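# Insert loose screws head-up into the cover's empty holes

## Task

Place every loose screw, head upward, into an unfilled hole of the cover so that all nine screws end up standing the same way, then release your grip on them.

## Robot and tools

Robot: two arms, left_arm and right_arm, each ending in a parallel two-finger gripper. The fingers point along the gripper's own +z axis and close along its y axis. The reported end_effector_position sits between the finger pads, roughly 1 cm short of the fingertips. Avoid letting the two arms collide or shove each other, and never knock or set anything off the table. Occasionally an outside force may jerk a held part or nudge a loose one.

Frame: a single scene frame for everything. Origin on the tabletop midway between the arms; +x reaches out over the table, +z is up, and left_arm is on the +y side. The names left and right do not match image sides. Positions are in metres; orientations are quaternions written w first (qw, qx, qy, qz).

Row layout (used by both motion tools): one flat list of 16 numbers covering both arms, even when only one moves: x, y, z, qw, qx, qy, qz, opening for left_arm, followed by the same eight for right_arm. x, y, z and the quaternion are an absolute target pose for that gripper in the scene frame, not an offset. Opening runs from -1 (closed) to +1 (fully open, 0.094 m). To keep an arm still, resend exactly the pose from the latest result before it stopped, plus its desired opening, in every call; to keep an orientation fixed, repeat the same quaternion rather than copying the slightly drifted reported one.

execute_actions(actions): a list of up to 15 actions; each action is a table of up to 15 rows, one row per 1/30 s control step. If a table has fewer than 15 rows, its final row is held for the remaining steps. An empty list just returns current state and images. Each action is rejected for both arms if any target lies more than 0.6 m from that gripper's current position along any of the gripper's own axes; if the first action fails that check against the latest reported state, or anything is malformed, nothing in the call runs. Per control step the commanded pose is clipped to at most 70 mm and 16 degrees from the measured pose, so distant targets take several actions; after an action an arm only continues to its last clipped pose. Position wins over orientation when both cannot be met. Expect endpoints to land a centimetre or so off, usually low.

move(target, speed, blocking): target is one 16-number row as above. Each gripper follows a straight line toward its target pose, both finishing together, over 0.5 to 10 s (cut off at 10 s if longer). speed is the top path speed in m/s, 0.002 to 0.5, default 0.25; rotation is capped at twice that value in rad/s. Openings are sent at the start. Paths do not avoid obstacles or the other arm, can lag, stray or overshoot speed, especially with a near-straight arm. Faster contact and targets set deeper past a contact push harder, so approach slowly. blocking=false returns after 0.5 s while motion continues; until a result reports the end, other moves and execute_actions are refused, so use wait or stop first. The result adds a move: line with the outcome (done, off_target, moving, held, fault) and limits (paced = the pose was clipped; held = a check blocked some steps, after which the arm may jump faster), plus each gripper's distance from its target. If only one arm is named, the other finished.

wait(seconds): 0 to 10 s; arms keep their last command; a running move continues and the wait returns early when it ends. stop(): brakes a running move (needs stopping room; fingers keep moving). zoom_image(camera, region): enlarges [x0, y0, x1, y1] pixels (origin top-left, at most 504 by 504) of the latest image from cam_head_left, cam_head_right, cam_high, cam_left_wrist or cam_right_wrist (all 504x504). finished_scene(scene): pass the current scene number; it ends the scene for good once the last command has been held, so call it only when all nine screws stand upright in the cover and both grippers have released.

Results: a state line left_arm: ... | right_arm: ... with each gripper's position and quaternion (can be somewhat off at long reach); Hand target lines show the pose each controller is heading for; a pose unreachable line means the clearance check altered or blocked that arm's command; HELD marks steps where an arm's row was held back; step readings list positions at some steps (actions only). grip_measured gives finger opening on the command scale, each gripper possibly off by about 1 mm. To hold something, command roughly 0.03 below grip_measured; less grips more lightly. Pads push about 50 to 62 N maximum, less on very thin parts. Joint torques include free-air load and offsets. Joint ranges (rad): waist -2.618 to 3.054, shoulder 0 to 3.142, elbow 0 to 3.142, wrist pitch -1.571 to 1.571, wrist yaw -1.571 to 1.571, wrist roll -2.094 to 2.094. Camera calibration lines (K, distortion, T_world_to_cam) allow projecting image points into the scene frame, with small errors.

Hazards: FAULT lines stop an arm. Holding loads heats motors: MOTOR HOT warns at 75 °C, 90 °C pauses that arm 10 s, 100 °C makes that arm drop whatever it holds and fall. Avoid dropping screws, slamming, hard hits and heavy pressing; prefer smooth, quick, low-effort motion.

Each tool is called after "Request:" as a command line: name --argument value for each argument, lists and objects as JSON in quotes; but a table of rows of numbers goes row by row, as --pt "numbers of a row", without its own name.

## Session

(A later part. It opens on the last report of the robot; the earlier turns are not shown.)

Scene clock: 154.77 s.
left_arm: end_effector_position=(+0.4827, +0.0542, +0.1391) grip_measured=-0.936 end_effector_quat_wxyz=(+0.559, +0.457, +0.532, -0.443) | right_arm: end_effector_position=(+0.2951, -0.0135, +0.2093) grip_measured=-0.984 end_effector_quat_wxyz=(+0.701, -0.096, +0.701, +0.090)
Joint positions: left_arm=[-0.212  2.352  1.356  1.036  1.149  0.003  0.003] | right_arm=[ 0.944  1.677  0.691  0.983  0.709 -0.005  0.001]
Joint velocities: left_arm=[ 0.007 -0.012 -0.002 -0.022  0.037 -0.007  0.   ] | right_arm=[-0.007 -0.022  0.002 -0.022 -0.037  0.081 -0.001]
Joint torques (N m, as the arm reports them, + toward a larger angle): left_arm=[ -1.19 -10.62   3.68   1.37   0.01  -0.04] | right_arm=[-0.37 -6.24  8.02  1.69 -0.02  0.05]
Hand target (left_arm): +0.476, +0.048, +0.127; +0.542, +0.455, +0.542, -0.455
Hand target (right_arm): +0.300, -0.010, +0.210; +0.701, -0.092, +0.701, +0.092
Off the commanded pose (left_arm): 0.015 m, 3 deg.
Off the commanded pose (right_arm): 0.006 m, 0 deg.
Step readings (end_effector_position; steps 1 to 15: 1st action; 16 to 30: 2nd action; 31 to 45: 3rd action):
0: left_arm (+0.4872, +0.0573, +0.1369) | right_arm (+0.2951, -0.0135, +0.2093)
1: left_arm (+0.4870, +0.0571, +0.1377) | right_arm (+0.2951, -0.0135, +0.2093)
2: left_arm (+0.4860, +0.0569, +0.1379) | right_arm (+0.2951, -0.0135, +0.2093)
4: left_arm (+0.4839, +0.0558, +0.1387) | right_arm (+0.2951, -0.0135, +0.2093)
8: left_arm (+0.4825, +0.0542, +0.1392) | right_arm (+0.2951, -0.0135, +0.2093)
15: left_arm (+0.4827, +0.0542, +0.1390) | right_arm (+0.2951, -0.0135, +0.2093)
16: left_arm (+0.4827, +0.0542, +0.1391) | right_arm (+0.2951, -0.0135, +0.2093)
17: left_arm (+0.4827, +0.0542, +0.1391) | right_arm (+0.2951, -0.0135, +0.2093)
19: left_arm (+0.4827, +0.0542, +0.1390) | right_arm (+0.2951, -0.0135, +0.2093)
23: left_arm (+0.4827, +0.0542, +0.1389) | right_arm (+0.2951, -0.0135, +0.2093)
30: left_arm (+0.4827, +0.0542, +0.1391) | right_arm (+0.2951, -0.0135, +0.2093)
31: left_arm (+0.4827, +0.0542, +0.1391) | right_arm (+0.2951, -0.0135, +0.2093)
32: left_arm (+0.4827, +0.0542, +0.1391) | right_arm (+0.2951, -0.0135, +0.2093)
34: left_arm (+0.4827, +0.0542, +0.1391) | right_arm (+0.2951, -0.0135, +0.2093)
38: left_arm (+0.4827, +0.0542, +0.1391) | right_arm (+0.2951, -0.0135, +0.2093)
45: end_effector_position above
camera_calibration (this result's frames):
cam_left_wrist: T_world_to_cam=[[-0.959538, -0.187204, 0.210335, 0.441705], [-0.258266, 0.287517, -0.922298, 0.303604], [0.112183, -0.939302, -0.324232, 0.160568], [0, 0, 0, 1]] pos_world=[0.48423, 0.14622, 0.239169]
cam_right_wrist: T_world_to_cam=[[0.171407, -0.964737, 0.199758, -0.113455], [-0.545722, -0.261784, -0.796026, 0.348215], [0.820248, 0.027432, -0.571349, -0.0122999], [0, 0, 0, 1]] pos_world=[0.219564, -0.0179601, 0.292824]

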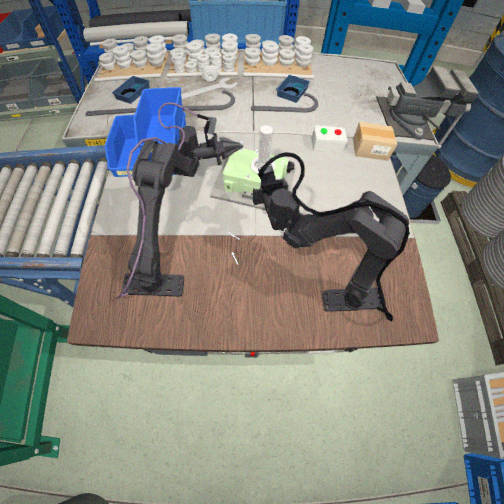

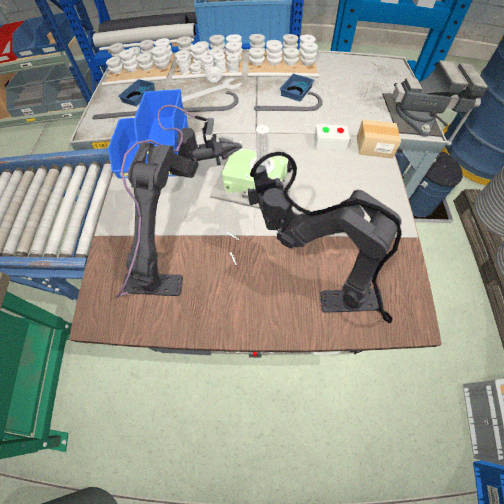

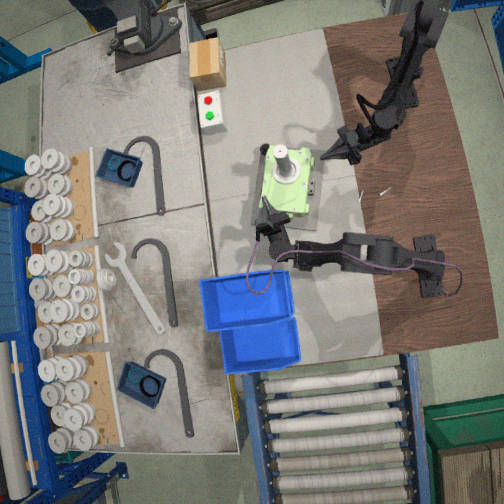

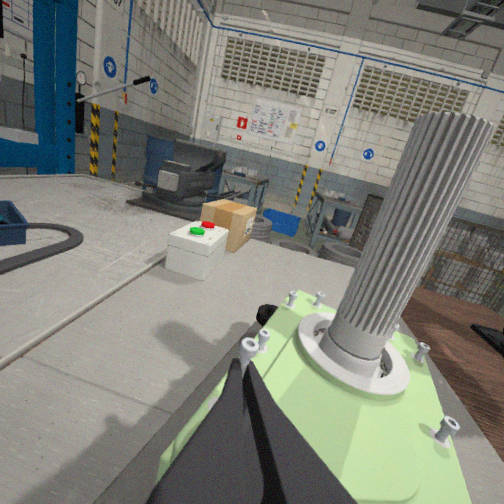

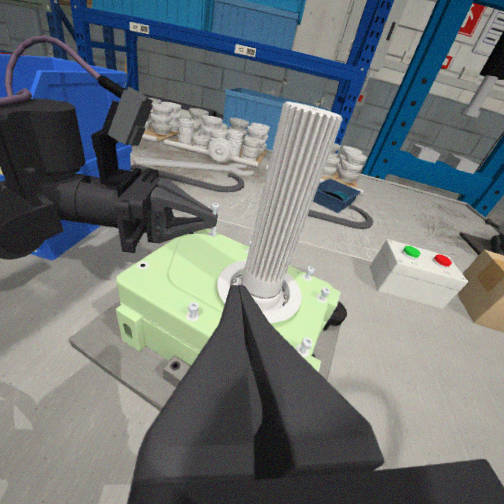

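Overshot; target ≈(0.485,0.056). Slow slide back with pressure.

Request:
move --target '[0.494,0.062,0.128,0.542,0.455,0.542,-0.455,-1,0.30,-0.01,0.21,0.701,-0.092,0.701,0.092,-1]' --speed 0.005

Request:
zoom_image --camera "cam_right_wrist" --region '[150,170,270,290]'

Scene clock: 168.03 s.
left_arm: end_effector_position=(+0.4857, +0.0563, +0.1374) grip_measured=-0.936 end_effector_quat_wxyz=(+0.553, +0.466, +0.524, -0.450) | right_arm: end_effector_position=(+0.2951, -0.0135, +0.2093) grip_measured=-0.984 end_effector_quat_wxyz=(+0.701, -0.096, +0.701, +0.090)
Joint positions: left_arm=[-0.202  2.377  1.397  1.023  1.19   0.003  0.003] | right_arm=[ 0.944  1.677  0.691  0.983  0.709 -0.005  0.001]
Joint velocities: left_arm=[-0.012 -0.007 -0.017  0.022 -0.007 -0.037 -0.   ] | right_arm=[-0.012 -0.007  0.002 -0.022 -0.051  0.007  0.   ]
Joint torques (N m, as the arm reports them, + toward a larger angle): left_arm=[ 1.25 -9.88  6.59  1.08 -0.04 -0.08] | right_arm=[-0.35 -6.27  8.    1.69 -0.02  0.05]
Hand target (left_arm): +0.494, +0.062, +0.128; +0.542, +0.454, +0.541, -0.455
Hand target (right_arm): +0.300, -0.010, +0.210; +0.701, -0.092, +0.701, +0.092
Off the commanded pose (left_arm): 0.014 m, 3 deg.
Off the commanded pose (right_arm): 0.006 m, 0 deg.
move: off_target (left_arm)
camera_calibration (this result's frames):
cam_left_wrist: T_world_to_cam=[[-0.965364, -0.158452, 0.207282, 0.446933], [-0.246731, 0.296094, -0.922742, 0.296209], [0.0848356, -0.941924, -0.324933, 0.175155], [0, 0, 0, 1]] pos_world=[0.489678, 0.148095, 0.237597]
cam_right_wrist: T_world_to_cam=[[0.171407, -0.964737, 0.199758, -0.113455], [-0.545722, -0.261784, -0.796026, 0.348215], [0.820248, 0.027432, -0.571349, -0.0122999], [0, 0, 0, 1]] pos_world=[0.219564, -0.0179601, 0.292824]

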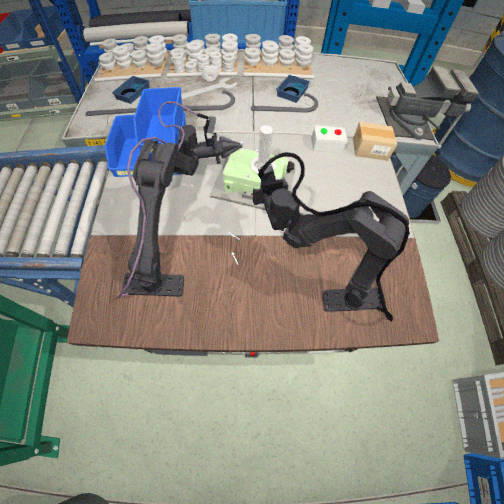

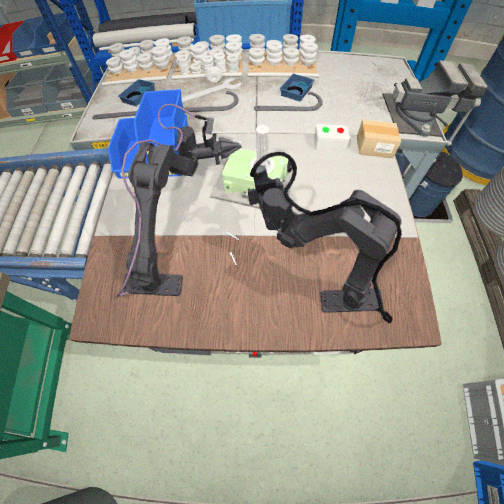

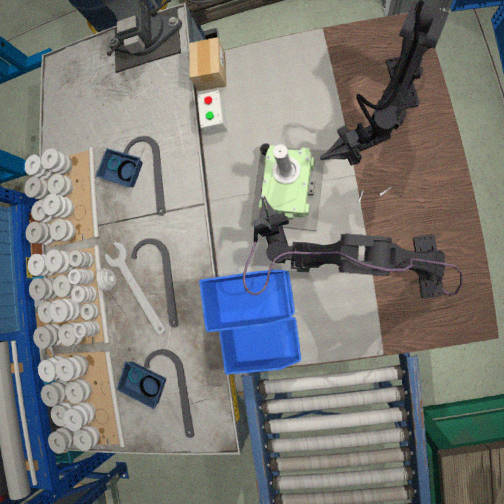

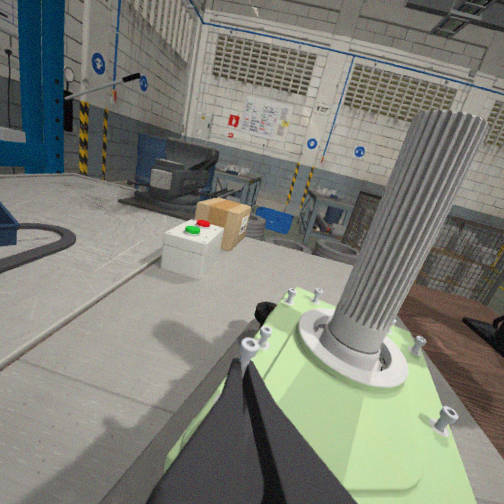

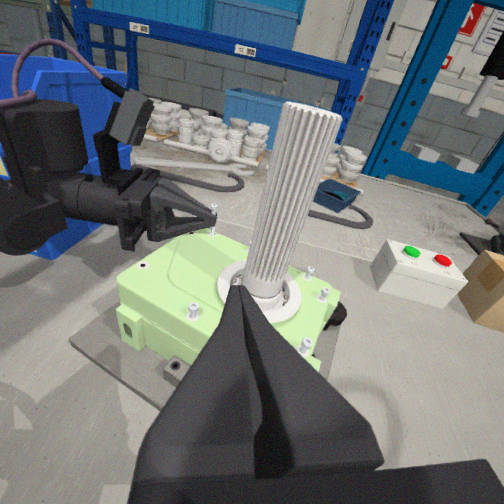

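Region (150, 170, 270, 290) of cam_right_wrist's 504x504 image, scaled by 4.200, with more detail than that image has.

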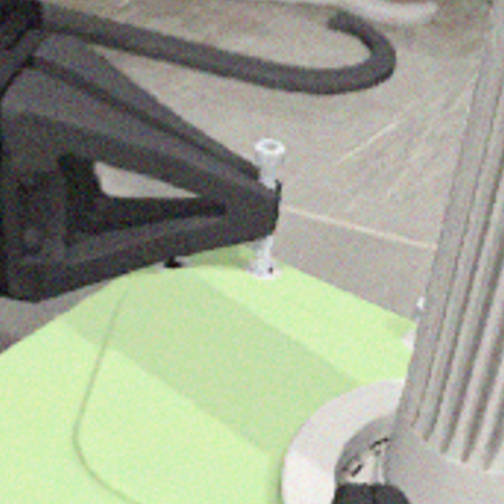

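Needs ~1.5 mm −y.

Request:
move --target '[0.488,0.047,0.128,0.542,0.455,0.542,-0.455,-1,0.30,-0.01,0.21,0.701,-0.092,0.701,0.092,-1]' --speed 0.01

Request:
zoom_image --camera "cam_right_wrist" --region '[150,170,270,290]'

Scene clock: 170.77 s.
left_arm: end_effector_position=(+0.4872, +0.0555, +0.1375) grip_measured=-0.936 end_effector_quat_wxyz=(+0.555, +0.463, +0.526, -0.448) | right_arm: end_effector_position=(+0.2951, -0.0135, +0.2093) grip_measured=-0.984 end_effector_quat_wxyz=(+0.701, -0.096, +0.701, +0.090)
Joint positions: left_arm=[-0.204  2.377  1.397  1.023  1.178  0.003  0.003] | right_arm=[ 0.944  1.677  0.691  0.983  0.709 -0.005  0.001]
Joint velocities: left_arm=[-0.012  0.007  0.012 -0.066  0.081 -0.037  0.001] | right_arm=[-0.022 -0.012  0.012  0.022  0.037 -0.007 -0.   ]
Joint torques (N m, as the arm reports them, + toward a larger angle): left_arm=[ -1.53 -10.48   5.45   1.13  -0.28  -0.05] | right_arm=[-0.3  -6.25  8.02  1.69 -0.02  0.06]
Hand target (left_arm): +0.487, +0.047, +0.128; +0.542, +0.455, +0.541, -0.455
Hand target (right_arm): +0.300, -0.010, +0.210; +0.701, -0.092, +0.701, +0.092
Off the commanded pose (left_arm): 0.013 m, 3 deg.
Off the commanded pose (right_arm): 0.006 m, 0 deg.
move: off_target (left_arm)
camera_calibration (this result's frames):
cam_left_wrist: T_world_to_cam=[[-0.963788, -0.167537, 0.207472, 0.447898], [-0.249642, 0.293268, -0.922861, 0.298461], [0.0937685, -0.941236, -0.324473, 0.169888], [0, 0, 0, 1]] pos_world=[0.490257, 0.147415, 0.237635]
cam_right_wrist: T_world_to_cam=[[0.171407, -0.964737, 0.199758, -0.113455], [-0.545722, -0.261784, -0.796026, 0.348215], [0.820248, 0.027432, -0.571349, -0.0122999], [0, 0, 0, 1]] pos_world=[0.219564, -0.0179601, 0.292824]

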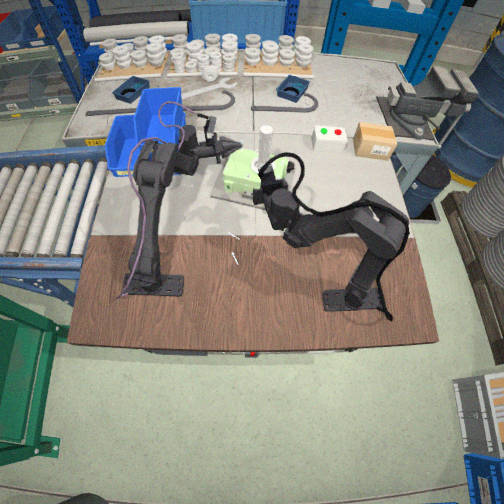

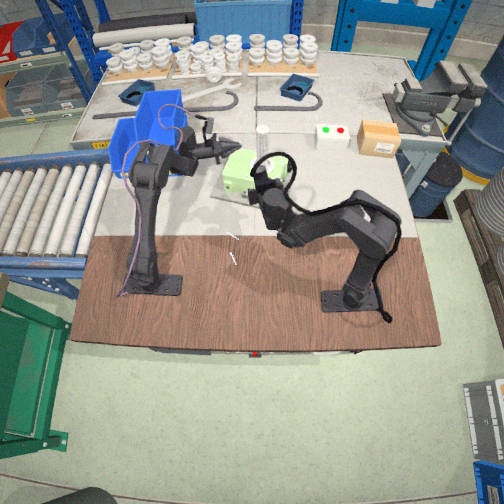

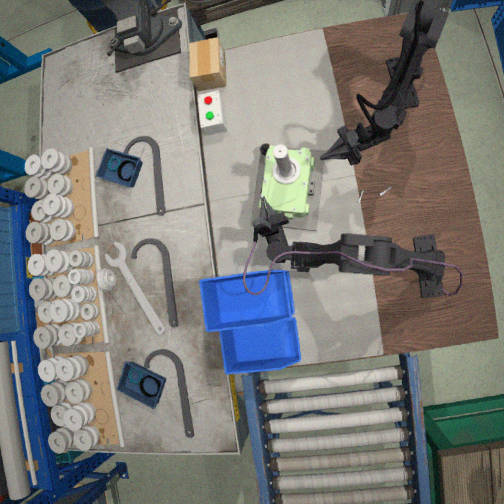

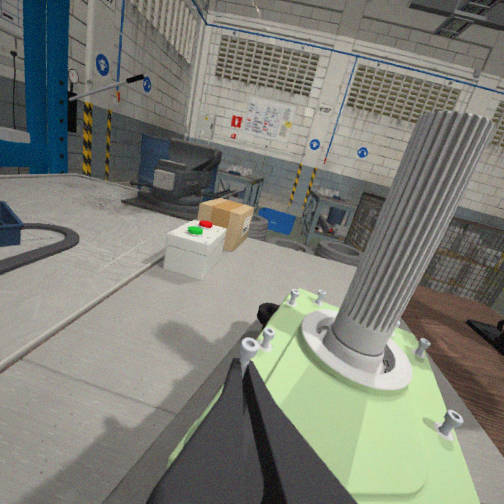

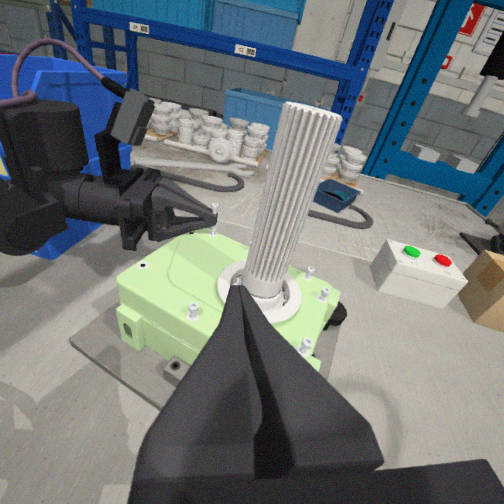

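Region (150, 170, 270, 290) of cam_right_wrist's 504x504 image, scaled by 4.200, with more detail than that image has.

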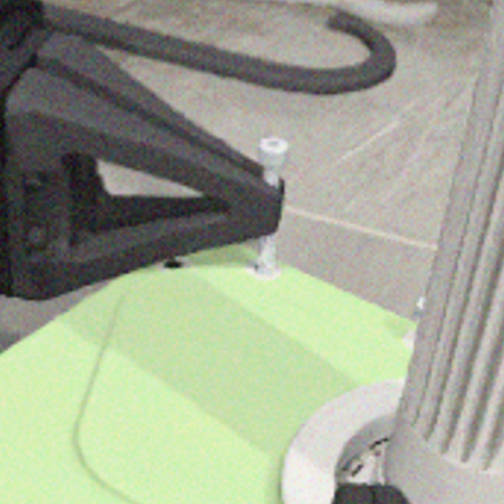

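Centered. Push down.

Request:
move --target '[0.487,0.0555,0.112,0.542,0.455,0.542,-0.455,-1,0.30,-0.01,0.21,0.701,-0.092,0.701,0.092,-1]' --speed 0.03

Request:
zoom_image --camera "cam_right_wrist" --region '[150,170,270,290]'

Scene clock: 171.93 s.
left_arm: end_effector_position=(+0.4866, +0.0555, +0.1378) grip_measured=-0.936 end_effector_quat_wxyz=(+0.564, +0.469, +0.516, -0.443) | right_arm: end_effector_position=(+0.2951, -0.0135, +0.2093) grip_measured=-0.984 end_effector_quat_wxyz=(+0.701, -0.096, +0.701, +0.090)
Joint positions: left_arm=[-0.204  2.388  1.397  1.066  1.18   0.001  0.003] | right_arm=[ 0.944  1.677  0.691  0.983  0.709 -0.005  0.001]
Joint velocities: left_arm=[ 0.017  0.002  0.007  0.11  -0.066  0.007 -0.   ] | right_arm=[-0.002 -0.022 -0.002 -0.037  0.007 -0.081 -0.   ]
Joint torques (N m, as the arm reports them, + toward a larger angle): left_arm=[-0.05 -8.92  3.99  1.14 -0.16  0.  ] | right_arm=[-0.36 -6.25  8.01  1.69 -0.02  0.05]
Hand target (left_arm): +0.486, +0.056, +0.112; +0.542, +0.455, +0.542, -0.455
Hand target (right_arm): +0.300, -0.010, +0.210; +0.701, -0.092, +0.701, +0.092
Off the commanded pose (left_arm): 0.026 m, 4 deg.
Off the commanded pose (right_arm): 0.006 m, 0 deg.
move: off_target (left_arm)
camera_calibration (this result's frames):
cam_left_wrist: T_world_to_cam=[[-0.970008, -0.163849, 0.179549, 0.453969], [-0.221001, 0.286931, -0.93211, 0.286339], [0.101207, -0.943835, -0.314536, 0.165169], [0, 0, 0, 1]] pos_world=[0.486919, 0.148115, 0.237342]
cam_right_wrist: T_world_to_cam=[[0.171407, -0.964737, 0.199758, -0.113455], [-0.545722, -0.261784, -0.796026, 0.348215], [0.820248, 0.027432, -0.571349, -0.0122999], [0, 0, 0, 1]] pos_world=[0.219564, -0.0179601, 0.292824]

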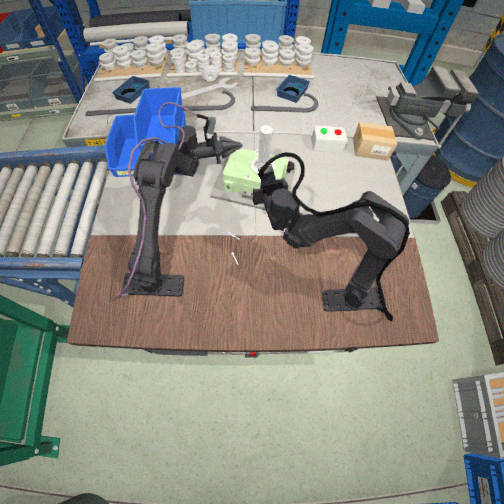

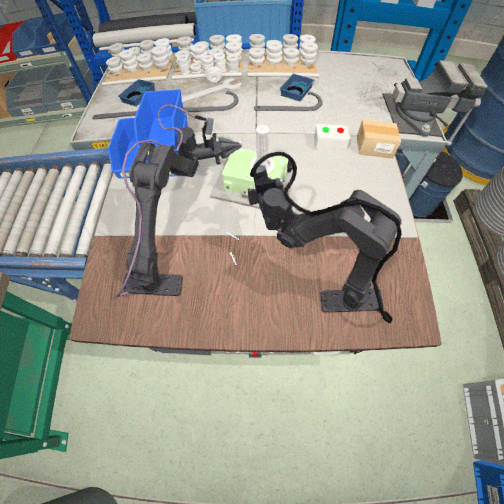

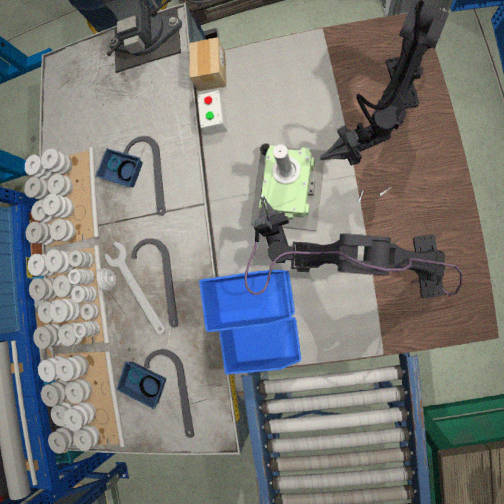

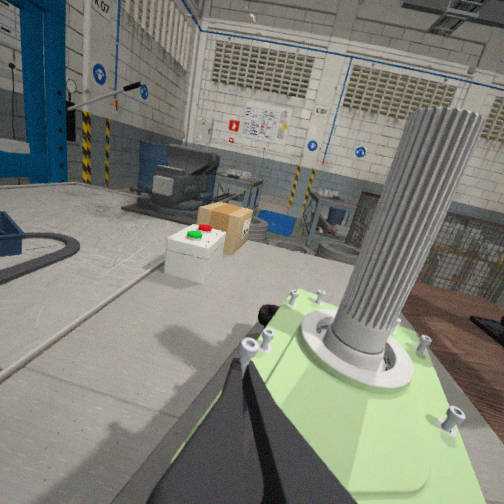

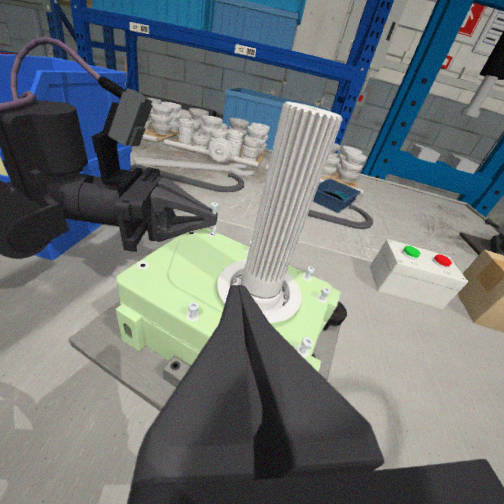

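Region (150, 170, 270, 290) of cam_right_wrist's 504x504 image, scaled by 4.200, with more detail than that image has.

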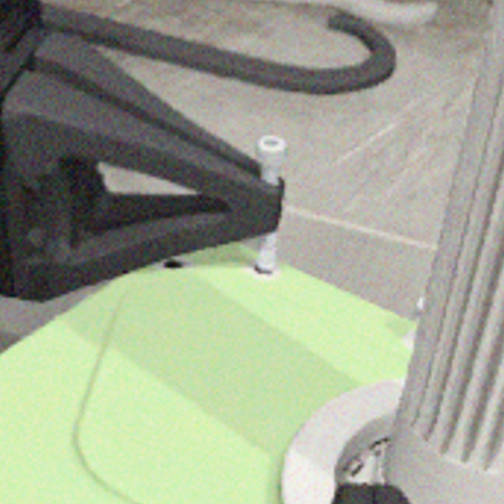

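Request:
execute_actions --actions '[[[0.478,0.056,0.13,0.542,0.455,0.542,-0.455,-1,0.30,-0.01,0.21,0.701,-0.092,0.701,0.092,-1],[0.478,0.056,0.13,0.542,0.455,0.542,-0.455,-1,0.30,-0.01,0.21,0.701,-0.092,0.701,0.092,-1],[0.478,0.056,0.13,0.542,0.455,0.542,-0.455,-1,0.30,-0.01,0.21,0.701,-0.092,0.701,0.092,-1],[0.478,0.056,0.13,0.542,0.455,0.542,-0.455,-1,0.30,-0.01,0.21,0.701,-0.092,0.701,0.092,-1],[0.486,0.046,0.13,0.542,0.455,0.542,-0.455,-1,0.30,-0.01,0.21,0.701,-0.092,0.701,0.092,-1],[0.486,0.046,0.13,0.542,0.455,0.542,-0.455,-1,0.30,-0.01,0.21,0.701,-0.092,0.701,0.092,-1],[0.486,0.046,0.13,0.542,0.455,0.542,-0.455,-1,0.30,-0.01,0.21,0.701,-0.092,0.701,0.092,-1],[0.486,0.046,0.13,0.542,0.455,0.542,-0.455,-1,0.30,-0.01,0.21,0.701,-0.092,0.701,0.092,-1],[0.494,0.056,0.13,0.542,0.455,0.542,-0.455,-1,0.30,-0.01,0.21,0.701,-0.092,0.701,0.092,-1],[0.494,0.056,0.13,0.542,0.455,0.542,-0.455,-1,0.30,-0.01,0.21,0.701,-0.092,0.701,0.092,-1],[0.494,0.056,0.13,0.542,0.455,0.542,-0.455,-1,0.30,-0.01,0.21,0.701,-0.092,0.701,0.092,-1],[0.494,0.056,0.13,0.542,0.455,0.542,-0.455,-1,0.30,-0.01,0.21,0.701,-0.092,0.701,0.092,-1],[0.486,0.066,0.13,0.542,0.455,0.542,-0.455,-1,0.30,-0.01,0.21,0.701,-0.092,0.701,0.092,-1],[0.486,0.066,0.13,0.542,0.455,0.542,-0.455,-1,0.30,-0.01,0.21,0.701,-0.092,0.701,0.092,-1],[0.486,0.066,0.13,0.542,0.455,0.542,-0.455,-1,0.30,-0.01,0.21,0.701,-0.092,0.701,0.092,-1]],[[0.478,0.056,0.13,0.542,0.455,0.542,-0.455,-1,0.30,-0.01,0.21,0.701,-0.092,0.701,0.092,-1],[0.478,0.056,0.13,0.542,0.455,0.542,-0.455,-1,0.30,-0.01,0.21,0.701,-0.092,0.701,0.092,-1],[0.478,0.056,0.13,0.542,0.455,0.542,-0.455,-1,0.30,-0.01,0.21,0.701,-0.092,0.701,0.092,-1],[0.478,0.056,0.13,0.542,0.455,0.542,-0.455,-1,0.30,-0.01,0.21,0.701,-0.092,0.701,0.092,-1],[0.486,0.046,0.13,0.542,0.455,0.542,-0.455,-1,0.30,-0.01,0.21,0.701,-0.092,0.701,0.092,-1],[0.486,0.046,0.13,0.542,0.455,0.542,-0.455,-1,0.30,-0.01,0.21,0.701,-0.092,0.701,0.092,-1],[0.486,0.046,0.13,0.542,0.455,0.542,-0.455,-1,0.30,-0.01,0.21,0.701,-0.092,0.701,0.092,-1],[0.486,0.046,0.13,0.542,0.455,0.542,-0.455,-1,0.30,-0.01,0.21,0.701,-0.092,0.701,0.092,-1],[0.494,0.056,0.13,0.542,0.455,0.542,-0.455,-1,0.30,-0.01,0.21,0.701,-0.092,0.701,0.092,-1],[0.494,0.056,0.13,0.542,0.455,0.542,-0.455,-1,0.30,-0.01,0.21,0.701,-0.092,0.701,0.092,-1],[0.494,0.056,0.13,0.542,0.455,0.542,-0.455,-1,0.30,-0.01,0.21,0.701,-0.092,0.701,0.092,-1],[0.494,0.056,0.13,0.542,0.455,0.542,-0.455,-1,0.30,-0.01,0.21,0.701,-0.092,0.701,0.092,-1],[0.486,0.066,0.13,0.542,0.455,0.542,-0.455,-1,0.30,-0.01,0.21,0.701,-0.092,0.701,0.092,-1],[0.486,0.066,0.13,0.542,0.455,0.542,-0.455,-1,0.30,-0.01,0.21,0.701,-0.092,0.701,0.092,-1],[0.486,0.056,0.13,0.542,0.455,0.542,-0.455,-1,0.30,-0.01,0.21,0.701,-0.092,0.701,0.092,-1]]]'

Request:
zoom_image --camera "cam_right_wrist" --region '[150,170,270,290]'

Scene clock: 173.60 s.
left_arm: end_effector_position=(+0.4887, +0.0568, +0.1372) grip_measured=-0.936 end_effector_quat_wxyz=(+0.554, +0.460, +0.530, -0.449) | right_arm: end_effector_position=(+0.2951, -0.0135, +0.2093) grip_measured=-0.984 end_effector_quat_wxyz=(+0.701, -0.096, +0.701, +0.090)
Joint positions: left_arm=[-0.202  2.377  1.4    1.018  1.176 -0.003  0.003] | right_arm=[ 0.944  1.677  0.691  0.983  0.709 -0.005  0.001]
Joint velocities: left_arm=[-0.017 -0.012  0.017 -0.081 -0.066 -0.095 -0.   ] | right_arm=[ 0.002 -0.017  0.002  0.037 -0.051 -0.095  0.   ]
Joint torques (N m, as the arm reports them, + toward a larger angle): left_arm=[ -0.24 -11.63   3.83   1.3   -0.06   0.  ] | right_arm=[-0.35 -6.25  8.01  1.69 -0.03  0.05]
Hand target (left_arm): +0.486, +0.056, +0.130; +0.542, +0.455, +0.541, -0.455
Hand target (right_arm): +0.300, -0.010, +0.210; +0.701, -0.092, +0.701, +0.092
Off the commanded pose (left_arm): 0.008 m, 2 deg.
Off the commanded pose (right_arm): 0.006 m, 0 deg.
Step readings (end_effector_position; steps 1 to 15: 1st action; 16 to 30: 2nd action):
0: left_arm (+0.4866, +0.0555, +0.1378) | right_arm (+0.2951, -0.0135, +0.2093)
1: left_arm (+0.4862, +0.0558, +0.1382) | right_arm (+0.2951, -0.0135, +0.2093)
2: left_arm (+0.4851, +0.0562, +0.1379) | right_arm (+0.2951, -0.0135, +0.2093)
4: left_arm (+0.4837, +0.0568, +0.1377) | right_arm (+0.2951, -0.0135, +0.2093)
8: left_arm (+0.4841, +0.0569, +0.1370) | right_arm (+0.2951, -0.0135, +0.2093)
15: left_arm (+0.4886, +0.0574, +0.1372) | right_arm (+0.2951, -0.0135, +0.2093)
16: left_arm (+0.4880, +0.0576, +0.1364) | right_arm (+0.2951, -0.0135, +0.2093)
17: left_arm (+0.4878, +0.0579, +0.1364) | right_arm (+0.2951, -0.0135, +0.2093)
19: left_arm (+0.4879, +0.0578, +0.1364) | right_arm (+0.2951, -0.0135, +0.2093)
23: left_arm (+0.4880, +0.0572, +0.1362) | right_arm (+0.2951, -0.0135, +0.2093)
30: end_effector_position above
camera_calibration (this result's frames):
cam_left_wrist: T_world_to_cam=[[-0.961053, -0.172152, 0.216196, 0.447401], [-0.259367, 0.291733, -0.920663, 0.302715], [0.0954226, -0.94088, -0.325022, 0.170089], [0, 0, 0, 1]] pos_world=[0.49226, 0.148742, 0.237255]
cam_right_wrist: T_world_to_cam=[[0.171407, -0.964737, 0.199758, -0.113455], [-0.545722, -0.261784, -0.796026, 0.348215], [0.820248, 0.027432, -0.571349, -0.0122999], [0, 0, 0, 1]] pos_world=[0.219564, -0.0179601, 0.292824]

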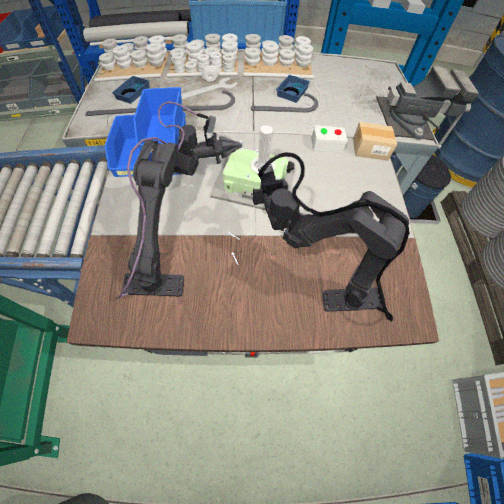

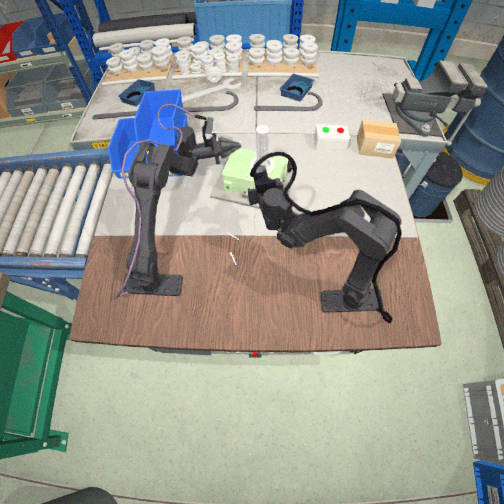

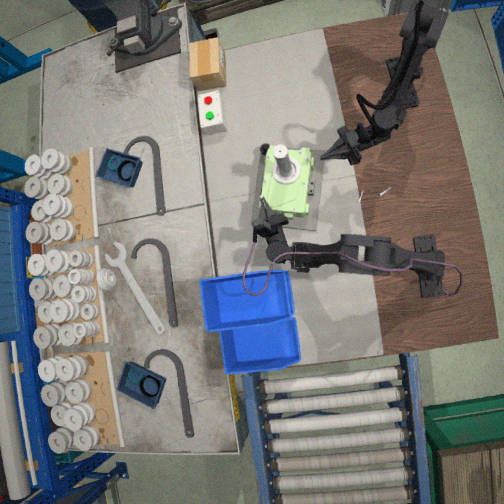

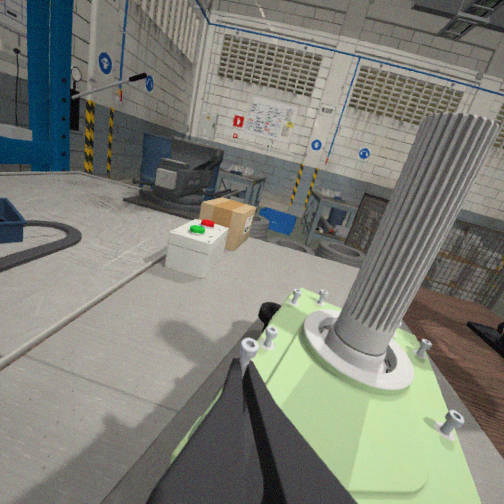

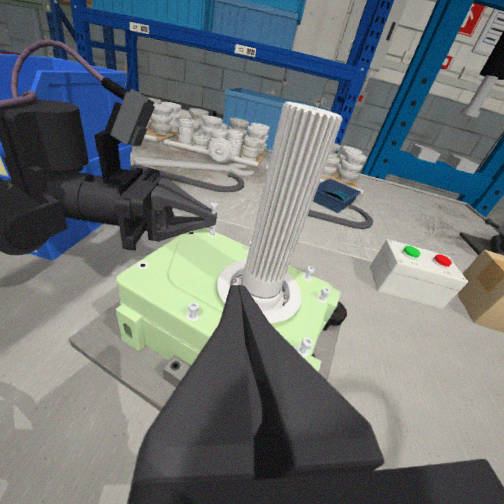

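Region (150, 170, 270, 290) of cam_right_wrist's 504x504 image, scaled by 4.200, with more detail than that image has.

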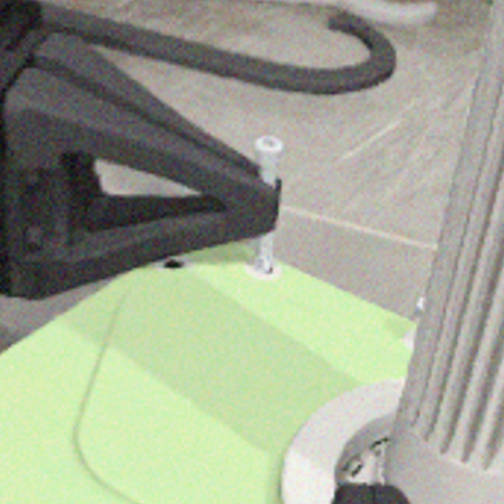

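Request:
move --target '[0.483,0.046,0.120,0.542,0.455,0.542,-0.455,-1,0.30,-0.01,0.21,0.701,-0.092,0.701,0.092,-1]' --speed 0.01

Request:
zoom_image --camera "cam_right_wrist" --region '[150,170,270,290]'

Scene clock: 176.03 s.
left_arm: end_effector_position=(+0.4888, +0.0562, +0.1371) grip_measured=-0.936 end_effector_quat_wxyz=(+0.554, +0.459, +0.531, -0.448) | right_arm: end_effector_position=(+0.2951, -0.0135, +0.2093) grip_measured=-0.984 end_effector_quat_wxyz=(+0.701, -0.096, +0.701, +0.090)
Joint positions: left_arm=[-0.203  2.377  1.4    1.017  1.173 -0.003  0.003] | right_arm=[ 0.944  1.677  0.691  0.983  0.709 -0.005  0.001]
Joint velocities: left_arm=[-0.012 -0.022  0.002  0.037 -0.022 -0.051 -0.   ] | right_arm=[ 0.007  0.002 -0.007 -0.007 -0.007  0.081  0.001]
Joint torques (N m, as the arm reports them, + toward a larger angle): left_arm=[ -1.98 -10.09   3.31   1.51  -0.27   0.02] | right_arm=[-0.34 -6.25  8.03  1.69 -0.03  0.05]
Hand target (left_arm): +0.483, +0.047, +0.120; +0.541, +0.455, +0.542, -0.454
Hand target (right_arm): +0.300, -0.010, +0.210; +0.701, -0.092, +0.701, +0.092
Off the commanded pose (left_arm): 0.021 m, 2 deg.
Off the commanded pose (right_arm): 0.006 m, 0 deg.
move: off_target (left_arm)
camera_calibration (this result's frames):
cam_left_wrist: T_world_to_cam=[[-0.960623, -0.173627, 0.216928, 0.447192], [-0.260521, 0.291383, -0.920448, 0.303409], [0.0966053, -0.940718, -0.325142, 0.168867], [0, 0, 0, 1]] pos_world=[0.492314, 0.148093, 0.23717]
cam_right_wrist: T_world_to_cam=[[0.171407, -0.964737, 0.199758, -0.113455], [-0.545722, -0.261784, -0.796026, 0.348215], [0.820248, 0.027432, -0.571349, -0.0122999], [0, 0, 0, 1]] pos_world=[0.219564, -0.0179601, 0.292824]

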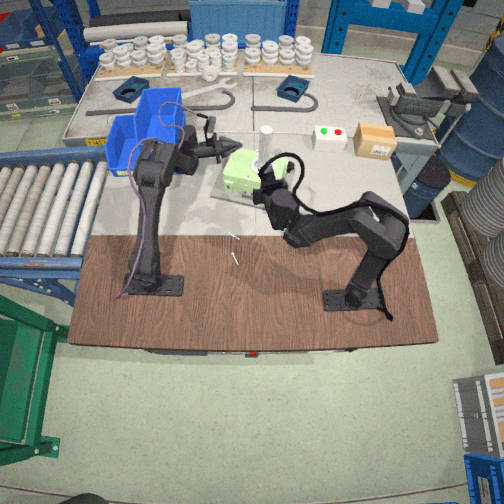

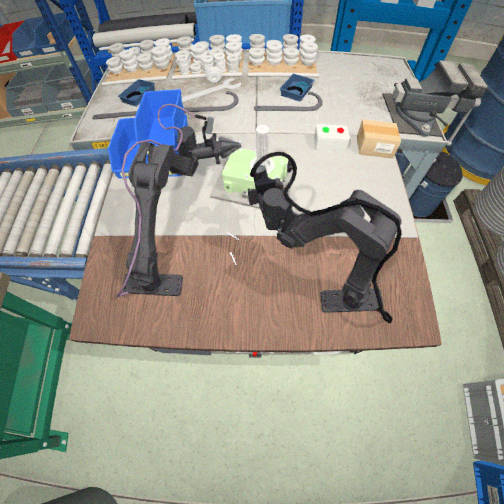

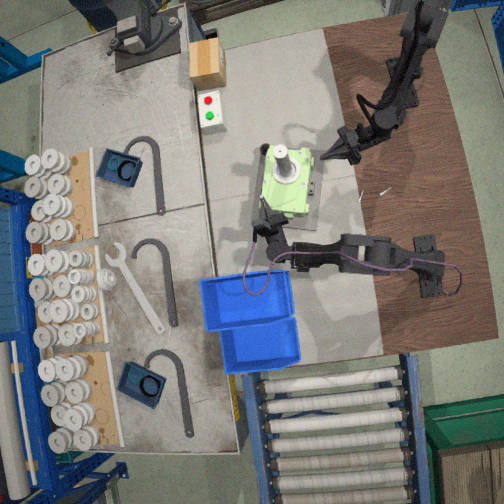

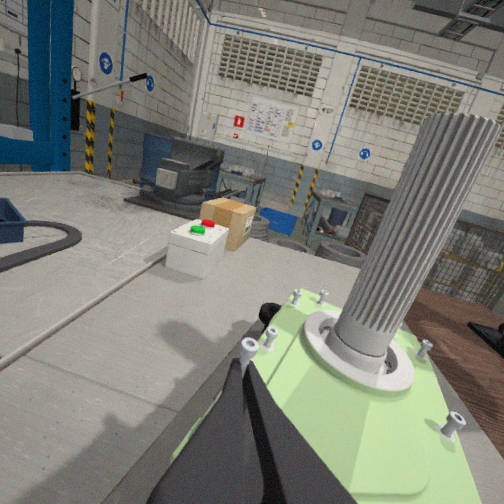

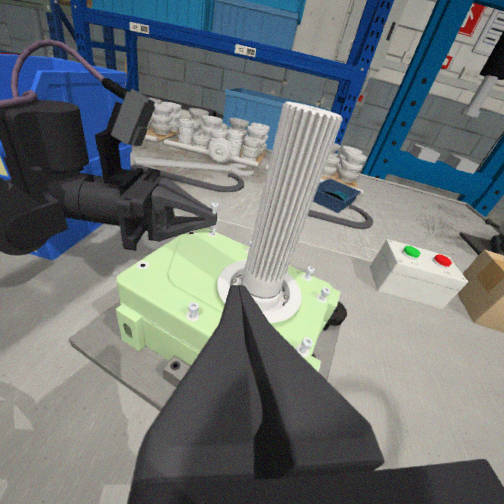

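Region (150, 170, 270, 290) of cam_right_wrist's 504x504 image, scaled by 4.200, with more detail than that image has.

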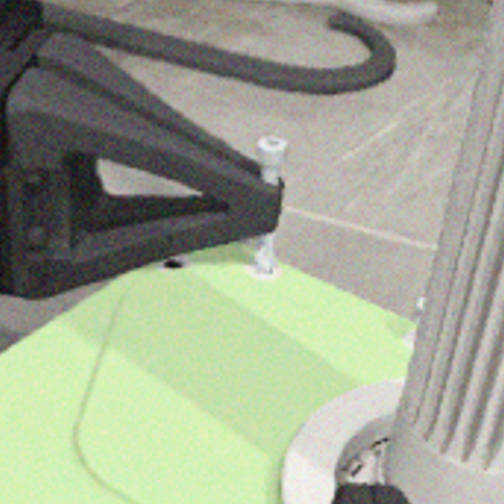

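Request:
execute_actions --actions '[[[0.480,0.052,0.128,0.542,0.455,0.542,-0.455,-1,0.30,-0.01,0.21,0.701,-0.092,0.701,0.092,-1]],[[0.478,0.052,0.128,0.542,0.455,0.542,-0.455,-1,0.30,-0.01,0.21,0.701,-0.092,0.701,0.092,-1]],[[0.476,0.052,0.128,0.542,0.455,0.542,-0.455,-1,0.30,-0.01,0.21,0.701,-0.092,0.701,0.092,-1]],[[0.474,0.052,0.128,0.542,0.455,0.542,-0.455,-1,0.30,-0.01,0.21,0.701,-0.092,0.701,0.092,-1]]]'

Request:
zoom_image --camera "cam_right_wrist" --region '[150,170,270,290]'

Scene clock: 178.20 s.
left_arm: end_effector_position=(+0.4878, +0.0578, +0.1366) grip_measured=-0.936 end_effector_quat_wxyz=(+0.564, +0.451, +0.535, -0.438) | right_arm: end_effector_position=(+0.2951, -0.0135, +0.2093) grip_measured=-0.984 end_effector_quat_wxyz=(+0.701, -0.096, +0.701, +0.090)
Joint positions: left_arm=[-0.205  2.363  1.361  1.05   1.137 -0.003  0.003] | right_arm=[ 0.944  1.677  0.691  0.983  0.709 -0.005  0.001]
Joint velocities: left_arm=[ 0.017 -0.012 -0.012 -0.095 -0.051 -0.037 -0.001] | right_arm=[-0.007  0.017 -0.007 -0.051 -0.095 -0.051 -0.001]
Joint torques (N m, as the arm reports them, + toward a larger angle): left_arm=[ -1.13 -12.12   2.33   1.3    0.24   0.  ] | right_arm=[-0.36 -6.25  8.02  1.69 -0.04  0.06]
Hand target (left_arm): +0.474, +0.052, +0.128; +0.542, +0.454, +0.541, -0.455
Hand target (right_arm): +0.300, -0.010, +0.210; +0.701, -0.092, +0.701, +0.092
Off the commanded pose (left_arm): 0.017 m, 3 deg.
Off the commanded pose (right_arm): 0.006 m, 0 deg.
Step readings (end_effector_position; steps 1 to 15: 1st action; 16 to 30: 2nd action; 31 to 45: 3rd action; 46 to 60: 4th action):
0: left_arm (+0.4888, +0.0562, +0.1371) | right_arm (+0.2951, -0.0135, +0.2093)
1: left_arm (+0.4885, +0.0563, +0.1363) | right_arm (+0.2951, -0.0135, +0.2093)
2: left_arm (+0.4885, +0.0566, +0.1364) | right_arm (+0.2951, -0.0135, +0.2093)
4: left_arm (+0.4884, +0.0568, +0.1363) | right_arm (+0.2951, -0.0135, +0.2093)
8: left_arm (+0.4884, +0.0569, +0.1366) | right_arm (+0.2951, -0.0135, +0.2093)
15: left_arm (+0.4884, +0.0569, +0.1367) | right_arm (+0.2951, -0.0135, +0.2093)
16: left_arm (+0.4883, +0.0570, +0.1364) | right_arm (+0.2951, -0.0135, +0.2093)
17: left_arm (+0.4881, +0.0572, +0.1365) | right_arm (+0.2951, -0.0135, +0.2093)
19: left_arm (+0.4881, +0.0573, +0.1366) | right_arm (+0.2951, -0.0135, +0.2093)
23: left_arm (+0.4881, +0.0574, +0.1365) | right_arm (+0.2951, -0.0135, +0.2093)
30: left_arm (+0.4881, +0.0574, +0.1366) | right_arm (+0.2951, -0.0135, +0.2093)
31: left_arm (+0.4880, +0.0575, +0.1364) | right_arm (+0.2951, -0.0135, +0.2093)
32: left_arm (+0.4879, +0.0575, +0.1365) | right_arm (+0.2951, -0.0135, +0.2093)
34: left_arm (+0.4880, +0.0576, +0.1365) | right_arm (+0.2951, -0.0135, +0.2093)
38: left_arm (+0.4879, +0.0575, +0.1366) | right_arm (+0.2951, -0.0135, +0.2093)
45: left_arm (+0.4879, +0.0575, +0.1366) | right_arm (+0.2951, -0.0135, +0.2093)
46: left_arm (+0.4878, +0.0576, +0.1364) | right_arm (+0.2951, -0.0135, +0.2093)
47: left_arm (+0.4876, +0.0576, +0.1366) | right_arm (+0.2951, -0.0135, +0.2093)
49: left_arm (+0.4878, +0.0577, +0.1366) | right_arm (+0.2951, -0.0135, +0.2093)
53: left_arm (+0.4879, +0.0578, +0.1367) | right_arm (+0.2951, -0.0135, +0.2093)
60: end_effector_position above
camera_calibration (this result's frames):
cam_left_wrist: T_world_to_cam=[[-0.95579, -0.205427, 0.210395, 0.446967], [-0.263317, 0.279464, -0.923344, 0.304637], [0.130882, -0.937923, -0.321201, 0.152938], [0, 0, 0, 1]] pos_world=[0.487406, 0.150128, 0.236369]
cam_right_wrist: T_world_to_cam=[[0.171407, -0.964737, 0.199758, -0.113455], [-0.545722, -0.261784, -0.796026, 0.348215], [0.820248, 0.027432, -0.571349, -0.0122999], [0, 0, 0, 1]] pos_world=[0.219564, -0.0179601, 0.292824]

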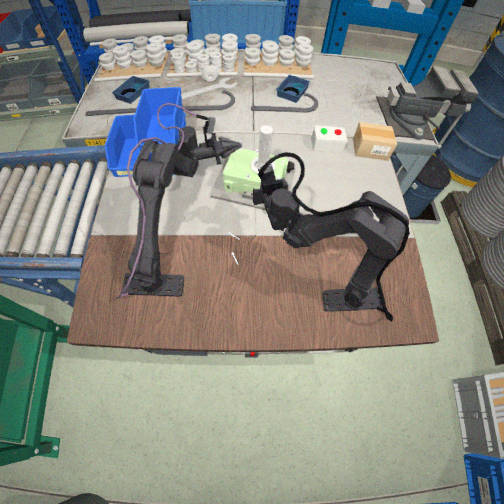

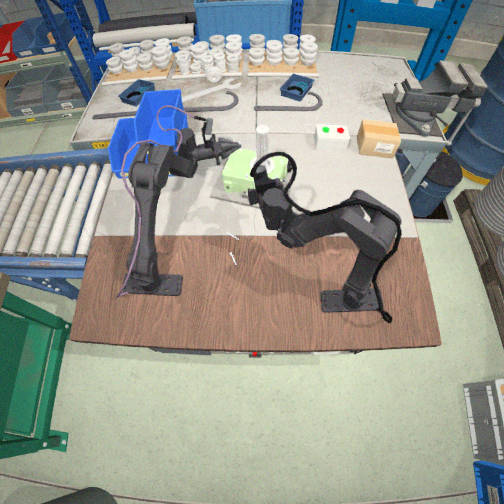

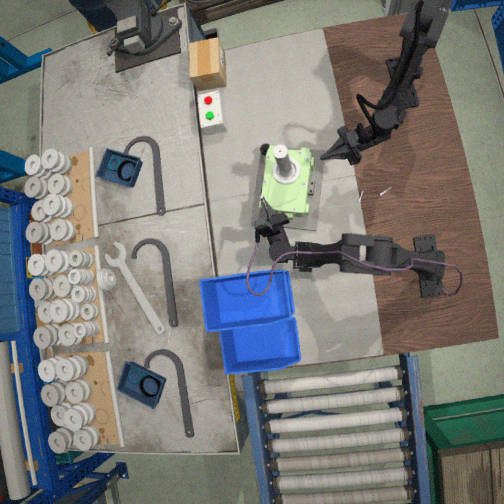

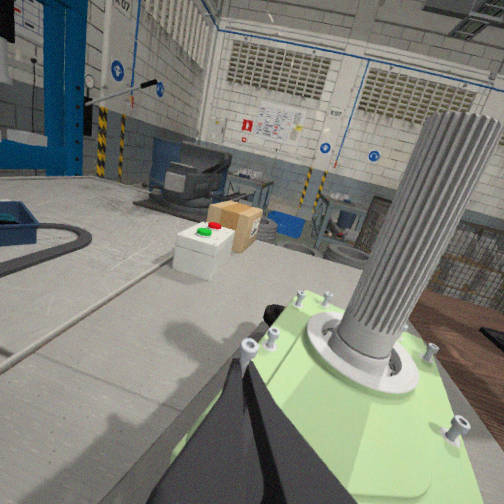

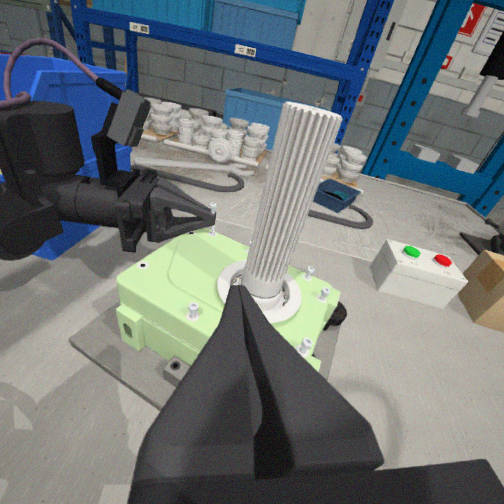

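Region (150, 170, 270, 290) of cam_right_wrist's 504x504 image, scaled by 4.200, with more detail than that image has.

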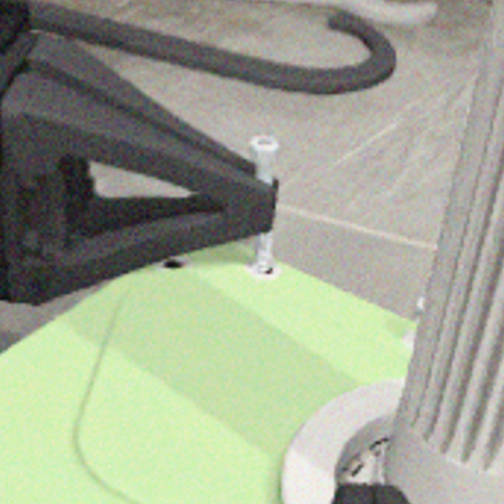

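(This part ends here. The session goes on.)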